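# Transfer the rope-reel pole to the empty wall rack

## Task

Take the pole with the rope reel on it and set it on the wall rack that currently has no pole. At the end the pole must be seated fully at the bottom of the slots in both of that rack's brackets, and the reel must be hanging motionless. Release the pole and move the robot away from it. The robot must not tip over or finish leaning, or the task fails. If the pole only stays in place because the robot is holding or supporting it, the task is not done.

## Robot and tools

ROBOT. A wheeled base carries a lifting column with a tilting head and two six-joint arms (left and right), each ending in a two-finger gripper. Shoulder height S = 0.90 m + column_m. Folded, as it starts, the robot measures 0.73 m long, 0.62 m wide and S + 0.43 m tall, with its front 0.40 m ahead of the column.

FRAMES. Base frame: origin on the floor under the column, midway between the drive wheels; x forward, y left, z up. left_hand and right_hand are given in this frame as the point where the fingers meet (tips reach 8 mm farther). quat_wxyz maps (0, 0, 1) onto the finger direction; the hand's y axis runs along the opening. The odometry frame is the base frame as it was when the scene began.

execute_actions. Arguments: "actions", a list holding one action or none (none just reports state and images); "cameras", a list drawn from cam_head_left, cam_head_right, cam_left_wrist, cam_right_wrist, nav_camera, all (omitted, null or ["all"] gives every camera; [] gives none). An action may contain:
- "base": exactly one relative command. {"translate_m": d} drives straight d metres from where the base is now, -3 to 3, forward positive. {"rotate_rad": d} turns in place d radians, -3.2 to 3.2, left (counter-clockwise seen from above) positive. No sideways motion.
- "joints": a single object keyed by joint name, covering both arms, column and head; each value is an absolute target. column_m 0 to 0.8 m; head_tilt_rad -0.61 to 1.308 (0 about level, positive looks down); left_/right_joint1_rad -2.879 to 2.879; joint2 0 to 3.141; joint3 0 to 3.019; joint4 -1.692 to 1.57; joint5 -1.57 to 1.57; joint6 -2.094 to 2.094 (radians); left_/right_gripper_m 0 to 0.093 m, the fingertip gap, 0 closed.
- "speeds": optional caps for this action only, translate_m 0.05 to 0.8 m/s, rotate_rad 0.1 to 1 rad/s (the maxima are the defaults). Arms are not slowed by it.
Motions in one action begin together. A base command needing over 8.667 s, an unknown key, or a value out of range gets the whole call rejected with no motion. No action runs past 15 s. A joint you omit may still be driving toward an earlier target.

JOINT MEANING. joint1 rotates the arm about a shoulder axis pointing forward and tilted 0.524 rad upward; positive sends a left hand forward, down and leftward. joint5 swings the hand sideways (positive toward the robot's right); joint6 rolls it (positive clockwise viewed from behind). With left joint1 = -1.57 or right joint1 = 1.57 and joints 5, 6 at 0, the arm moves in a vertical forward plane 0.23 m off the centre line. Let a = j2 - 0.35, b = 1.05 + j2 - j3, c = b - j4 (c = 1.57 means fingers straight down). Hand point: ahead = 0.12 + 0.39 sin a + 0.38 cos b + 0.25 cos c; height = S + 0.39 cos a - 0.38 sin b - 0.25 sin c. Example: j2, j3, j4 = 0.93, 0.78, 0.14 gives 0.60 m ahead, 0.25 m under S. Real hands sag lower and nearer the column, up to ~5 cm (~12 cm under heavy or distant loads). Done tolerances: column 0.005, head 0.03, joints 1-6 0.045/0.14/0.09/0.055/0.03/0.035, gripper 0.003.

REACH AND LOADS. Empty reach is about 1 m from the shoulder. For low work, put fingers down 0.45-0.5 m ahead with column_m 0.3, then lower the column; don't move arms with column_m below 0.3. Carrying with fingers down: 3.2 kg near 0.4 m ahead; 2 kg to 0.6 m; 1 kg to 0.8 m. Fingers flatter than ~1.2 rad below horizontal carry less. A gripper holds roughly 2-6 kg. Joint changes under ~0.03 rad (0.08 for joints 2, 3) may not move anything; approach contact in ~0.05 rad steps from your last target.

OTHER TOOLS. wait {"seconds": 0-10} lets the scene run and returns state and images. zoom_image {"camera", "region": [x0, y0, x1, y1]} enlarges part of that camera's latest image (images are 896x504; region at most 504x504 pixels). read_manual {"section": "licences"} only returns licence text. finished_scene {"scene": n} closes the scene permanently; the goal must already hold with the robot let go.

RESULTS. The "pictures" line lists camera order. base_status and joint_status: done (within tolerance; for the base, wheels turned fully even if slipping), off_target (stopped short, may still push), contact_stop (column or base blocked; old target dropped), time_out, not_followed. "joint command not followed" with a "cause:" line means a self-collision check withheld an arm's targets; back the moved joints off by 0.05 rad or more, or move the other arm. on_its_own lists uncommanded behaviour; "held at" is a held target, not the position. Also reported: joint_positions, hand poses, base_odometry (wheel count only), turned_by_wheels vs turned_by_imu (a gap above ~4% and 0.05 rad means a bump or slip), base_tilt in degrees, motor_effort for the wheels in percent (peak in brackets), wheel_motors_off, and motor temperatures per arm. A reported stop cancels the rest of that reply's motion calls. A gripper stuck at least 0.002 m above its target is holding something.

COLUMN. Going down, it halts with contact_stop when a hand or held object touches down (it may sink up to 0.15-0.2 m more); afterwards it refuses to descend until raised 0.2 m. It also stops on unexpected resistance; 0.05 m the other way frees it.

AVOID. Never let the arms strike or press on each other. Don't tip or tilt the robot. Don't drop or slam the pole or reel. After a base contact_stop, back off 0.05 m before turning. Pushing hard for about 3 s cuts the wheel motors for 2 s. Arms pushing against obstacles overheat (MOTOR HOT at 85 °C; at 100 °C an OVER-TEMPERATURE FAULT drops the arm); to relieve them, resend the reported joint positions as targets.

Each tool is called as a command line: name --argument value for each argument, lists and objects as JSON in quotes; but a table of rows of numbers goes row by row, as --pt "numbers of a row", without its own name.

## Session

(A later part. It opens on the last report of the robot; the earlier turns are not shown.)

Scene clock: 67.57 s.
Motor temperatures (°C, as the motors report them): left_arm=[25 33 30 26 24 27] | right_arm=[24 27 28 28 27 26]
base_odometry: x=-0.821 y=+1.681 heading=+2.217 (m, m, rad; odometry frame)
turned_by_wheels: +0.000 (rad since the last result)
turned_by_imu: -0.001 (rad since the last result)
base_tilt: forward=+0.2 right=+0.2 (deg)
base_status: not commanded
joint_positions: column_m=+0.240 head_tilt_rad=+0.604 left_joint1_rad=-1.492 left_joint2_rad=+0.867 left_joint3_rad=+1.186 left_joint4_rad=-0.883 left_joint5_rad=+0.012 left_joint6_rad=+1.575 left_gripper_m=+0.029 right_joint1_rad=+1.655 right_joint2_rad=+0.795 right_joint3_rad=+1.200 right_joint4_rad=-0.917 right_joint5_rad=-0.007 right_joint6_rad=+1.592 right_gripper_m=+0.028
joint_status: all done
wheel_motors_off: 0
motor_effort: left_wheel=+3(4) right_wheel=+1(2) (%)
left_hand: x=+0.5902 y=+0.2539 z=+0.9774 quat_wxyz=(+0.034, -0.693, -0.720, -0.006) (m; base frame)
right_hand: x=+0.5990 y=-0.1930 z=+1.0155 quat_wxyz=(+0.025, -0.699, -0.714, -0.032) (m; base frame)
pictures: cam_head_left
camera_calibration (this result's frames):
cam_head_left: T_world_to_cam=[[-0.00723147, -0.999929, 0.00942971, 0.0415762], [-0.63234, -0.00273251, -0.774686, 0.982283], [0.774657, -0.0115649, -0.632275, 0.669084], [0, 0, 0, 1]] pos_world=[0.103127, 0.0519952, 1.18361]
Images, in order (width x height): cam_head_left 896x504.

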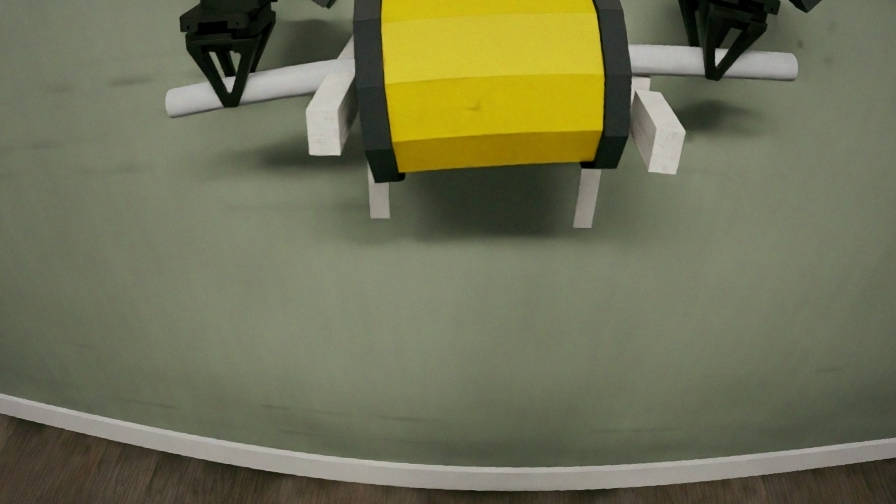

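execute_actions --actions '[{"base":{"rotate_rad":-0.05}}]' --cameras '[]'

execute_actions --actions '[{"joints":{"left_gripper_m":0.09,"right_gripper_m":0.09}}]' --cameras '[]'

execute_actions --actions '[{"joints":{"column_m":0.4}}]' --cameras '[]'

execute_actions --actions '[{"base":{"translate_m":-0.4}}]' --cameras '["cam_head_left"]'

Scene clock: 69.53 s.
Motor temperatures (°C, as the motors report them): left_arm=[25 33 30 26 24 27] | right_arm=[24 27 28 28 27 26]
base_odometry: x=-0.821 y=+1.681 heading=+2.170 (m, m, rad; odometry frame)
turned_by_wheels: -0.047 (rad since the last result)
turned_by_imu: -0.045 (rad since the last result)
base_tilt: forward=+0.2 right=+0.2 (deg)
base_status: done
joint_positions: column_m=+0.240 head_tilt_rad=+0.604 left_joint1_rad=-1.474 left_joint2_rad=+0.865 left_joint3_rad=+1.186 left_joint4_rad=-0.911 left_joint5_rad=-0.009 left_joint6_rad=+1.572 left_gripper_m=+0.029 right_joint1_rad=+1.677 right_joint2_rad=+0.796 right_joint3_rad=+1.200 right_joint4_rad=-0.917 right_joint5_rad=-0.023 right_joint6_rad=+1.587 right_gripper_m=+0.028
joint_status: not commanded
wheel_motors_off: 0
motor_effort: left_wheel=+4(57) right_wheel=+1(53) (%)
left_hand: x=+0.5832 y=+0.2643 z=+0.9792 quat_wxyz=(+0.056, -0.688, -0.723, -0.009) (m; base frame)
right_hand: x=+0.5984 y=-0.1823 z=+1.0163 quat_wxyz=(+0.037, -0.693, -0.719, -0.044) (m; base frame)
pictures: none
No camera images: the call's "cameras" was empty. Leave "cameras" out to get every camera's image.

Scene clock: 70.40 s.
Motor temperatures (°C, as the motors report them): left_arm=[25 33 30 26 24 27] | right_arm=[24 27 28 28 27 26]
base_odometry: x=-0.821 y=+1.681 heading=+2.170 (m, m, rad; odometry frame)
turned_by_wheels: +0.000 (rad since the last result)
turned_by_imu: +0.000 (rad since the last result)
base_tilt: forward=+0.2 right=+0.1 (deg)
base_status: not commanded
joint_positions: column_m=+0.240 head_tilt_rad=+0.604 left_joint1_rad=-1.480 left_joint2_rad=+0.864 left_joint3_rad=+1.186 left_joint4_rad=-0.897 left_joint5_rad=-0.003 left_joint6_rad=+1.572 left_gripper_m=+0.090 right_joint1_rad=+1.658 right_joint2_rad=+0.851 right_joint3_rad=+1.200 right_joint4_rad=-0.892 right_joint5_rad=-0.004 right_joint6_rad=+1.580 right_gripper_m=+0.090
joint_status: all done
wheel_motors_off: 0
motor_effort: left_wheel=+0(5) right_wheel=+1(4) (%)
left_hand: x=+0.5869 y=+0.2611 z=+0.9793 quat_wxyz=(+0.047, -0.690, -0.722, -0.010) (m; base frame)
right_hand: x=+0.5972 y=-0.1904 z=+0.9894 quat_wxyz=(+0.035, -0.694, -0.719, -0.021) (m; base frame)
pictures: none
No camera images: the call's "cameras" was empty. Leave "cameras" out to get every camera's image.

Scene clock: 73.07 s.
Motor temperatures (°C, as the motors report them): left_arm=[25 33 31 26 24 27] | right_arm=[24 27 28 28 27 26]
base_odometry: x=-0.821 y=+1.681 heading=+2.170 (m, m, rad; odometry frame)
turned_by_wheels: +0.000 (rad since the last result)
turned_by_imu: -0.001 (rad since the last result)
base_tilt: forward=+0.2 right=+0.2 (deg)
base_status: not commanded
joint_positions: column_m=+0.400 head_tilt_rad=+0.604 left_joint1_rad=-1.480 left_joint2_rad=+0.861 left_joint3_rad=+1.186 left_joint4_rad=-0.897 left_joint5_rad=-0.003 left_joint6_rad=+1.572 left_gripper_m=+0.090 right_joint1_rad=+1.658 right_joint2_rad=+0.851 right_joint3_rad=+1.200 right_joint4_rad=-0.892 right_joint5_rad=-0.004 right_joint6_rad=+1.580 right_gripper_m=+0.090
joint_status: all done
wheel_motors_off: 0
motor_effort: left_wheel=+1(1) right_wheel=+1(1) (%)
left_hand: x=+0.5873 y=+0.2610 z=+1.1404 quat_wxyz=(+0.046, -0.690, -0.722, -0.011) (m; base frame)
right_hand: x=+0.5972 y=-0.1904 z=+1.1492 quat_wxyz=(+0.035, -0.694, -0.719, -0.021) (m; base frame)
pictures: none
No camera images: the call's "cameras" was empty. Leave "cameras" out to get every camera's image.

Scene clock: 75.43 s.
Motor temperatures (°C, as the motors report them): left_arm=[25 33 31 26 24 27] | right_arm=[24 27 28 28 27 26]
base_odometry: x=-0.595 y=+1.351 heading=+2.169 (m, m, rad; odometry frame)
turned_by_wheels: -0.001 (rad since the last result)
turned_by_imu: -0.002 (rad since the last result)
base_tilt: forward=+0.2 right=+0.1 (deg)
base_status: done
joint_positions: column_m=+0.400 head_tilt_rad=+0.604 left_joint1_rad=-1.480 left_joint2_rad=+0.859 left_joint3_rad=+1.186 left_joint4_rad=-0.893 left_joint5_rad=-0.003 left_joint6_rad=+1.572 left_gripper_m=+0.090 right_joint1_rad=+1.658 right_joint2_rad=+0.851 right_joint3_rad=+1.200 right_joint4_rad=-0.889 right_joint5_rad=-0.004 right_joint6_rad=+1.579 right_gripper_m=+0.090
joint_status: not commanded
wheel_motors_off: 0
motor_effort: left_wheel=-2(52) right_wheel=+1(60) (%)
left_hand: x=+0.5887 y=+0.2608 z=+1.1414 quat_wxyz=(+0.043, -0.690, -0.722, -0.013) (m; base frame)
right_hand: x=+0.5982 y=-0.1903 z=+1.1492 quat_wxyz=(+0.034, -0.694, -0.719, -0.023) (m; base frame)
pictures: cam_head_left
camera_calibration (this result's frames):
cam_head_left: T_world_to_cam=[[-0.00722782, -0.999929, 0.00943252, 0.0400649], [-0.63264, -0.00273251, -0.774441, 1.10579], [0.774412, -0.0115649, -0.632576, 0.770575], [0, 0, 0, 1]] pos_world=[0.103111, 0.0519952, 1.34343]
Images, in order (width x height): cam_head_left 896x504.

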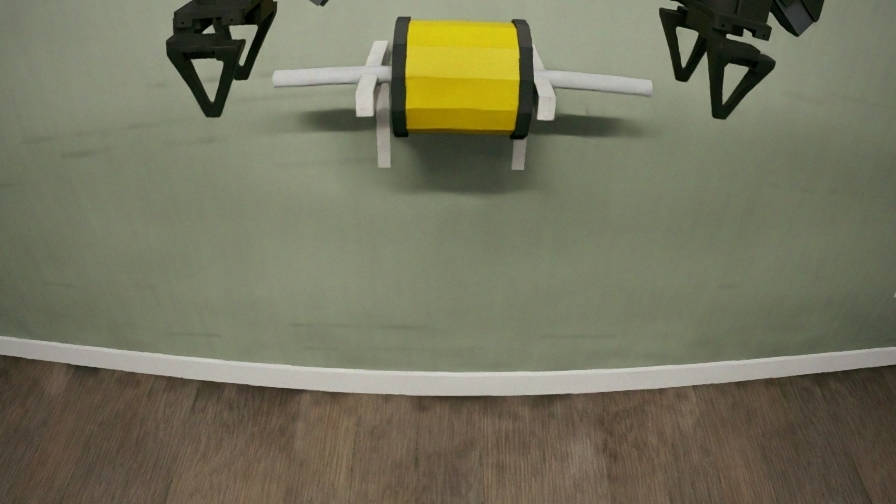

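Looks seated.

finished_scene --scene 2

The scene is finished: the task was done.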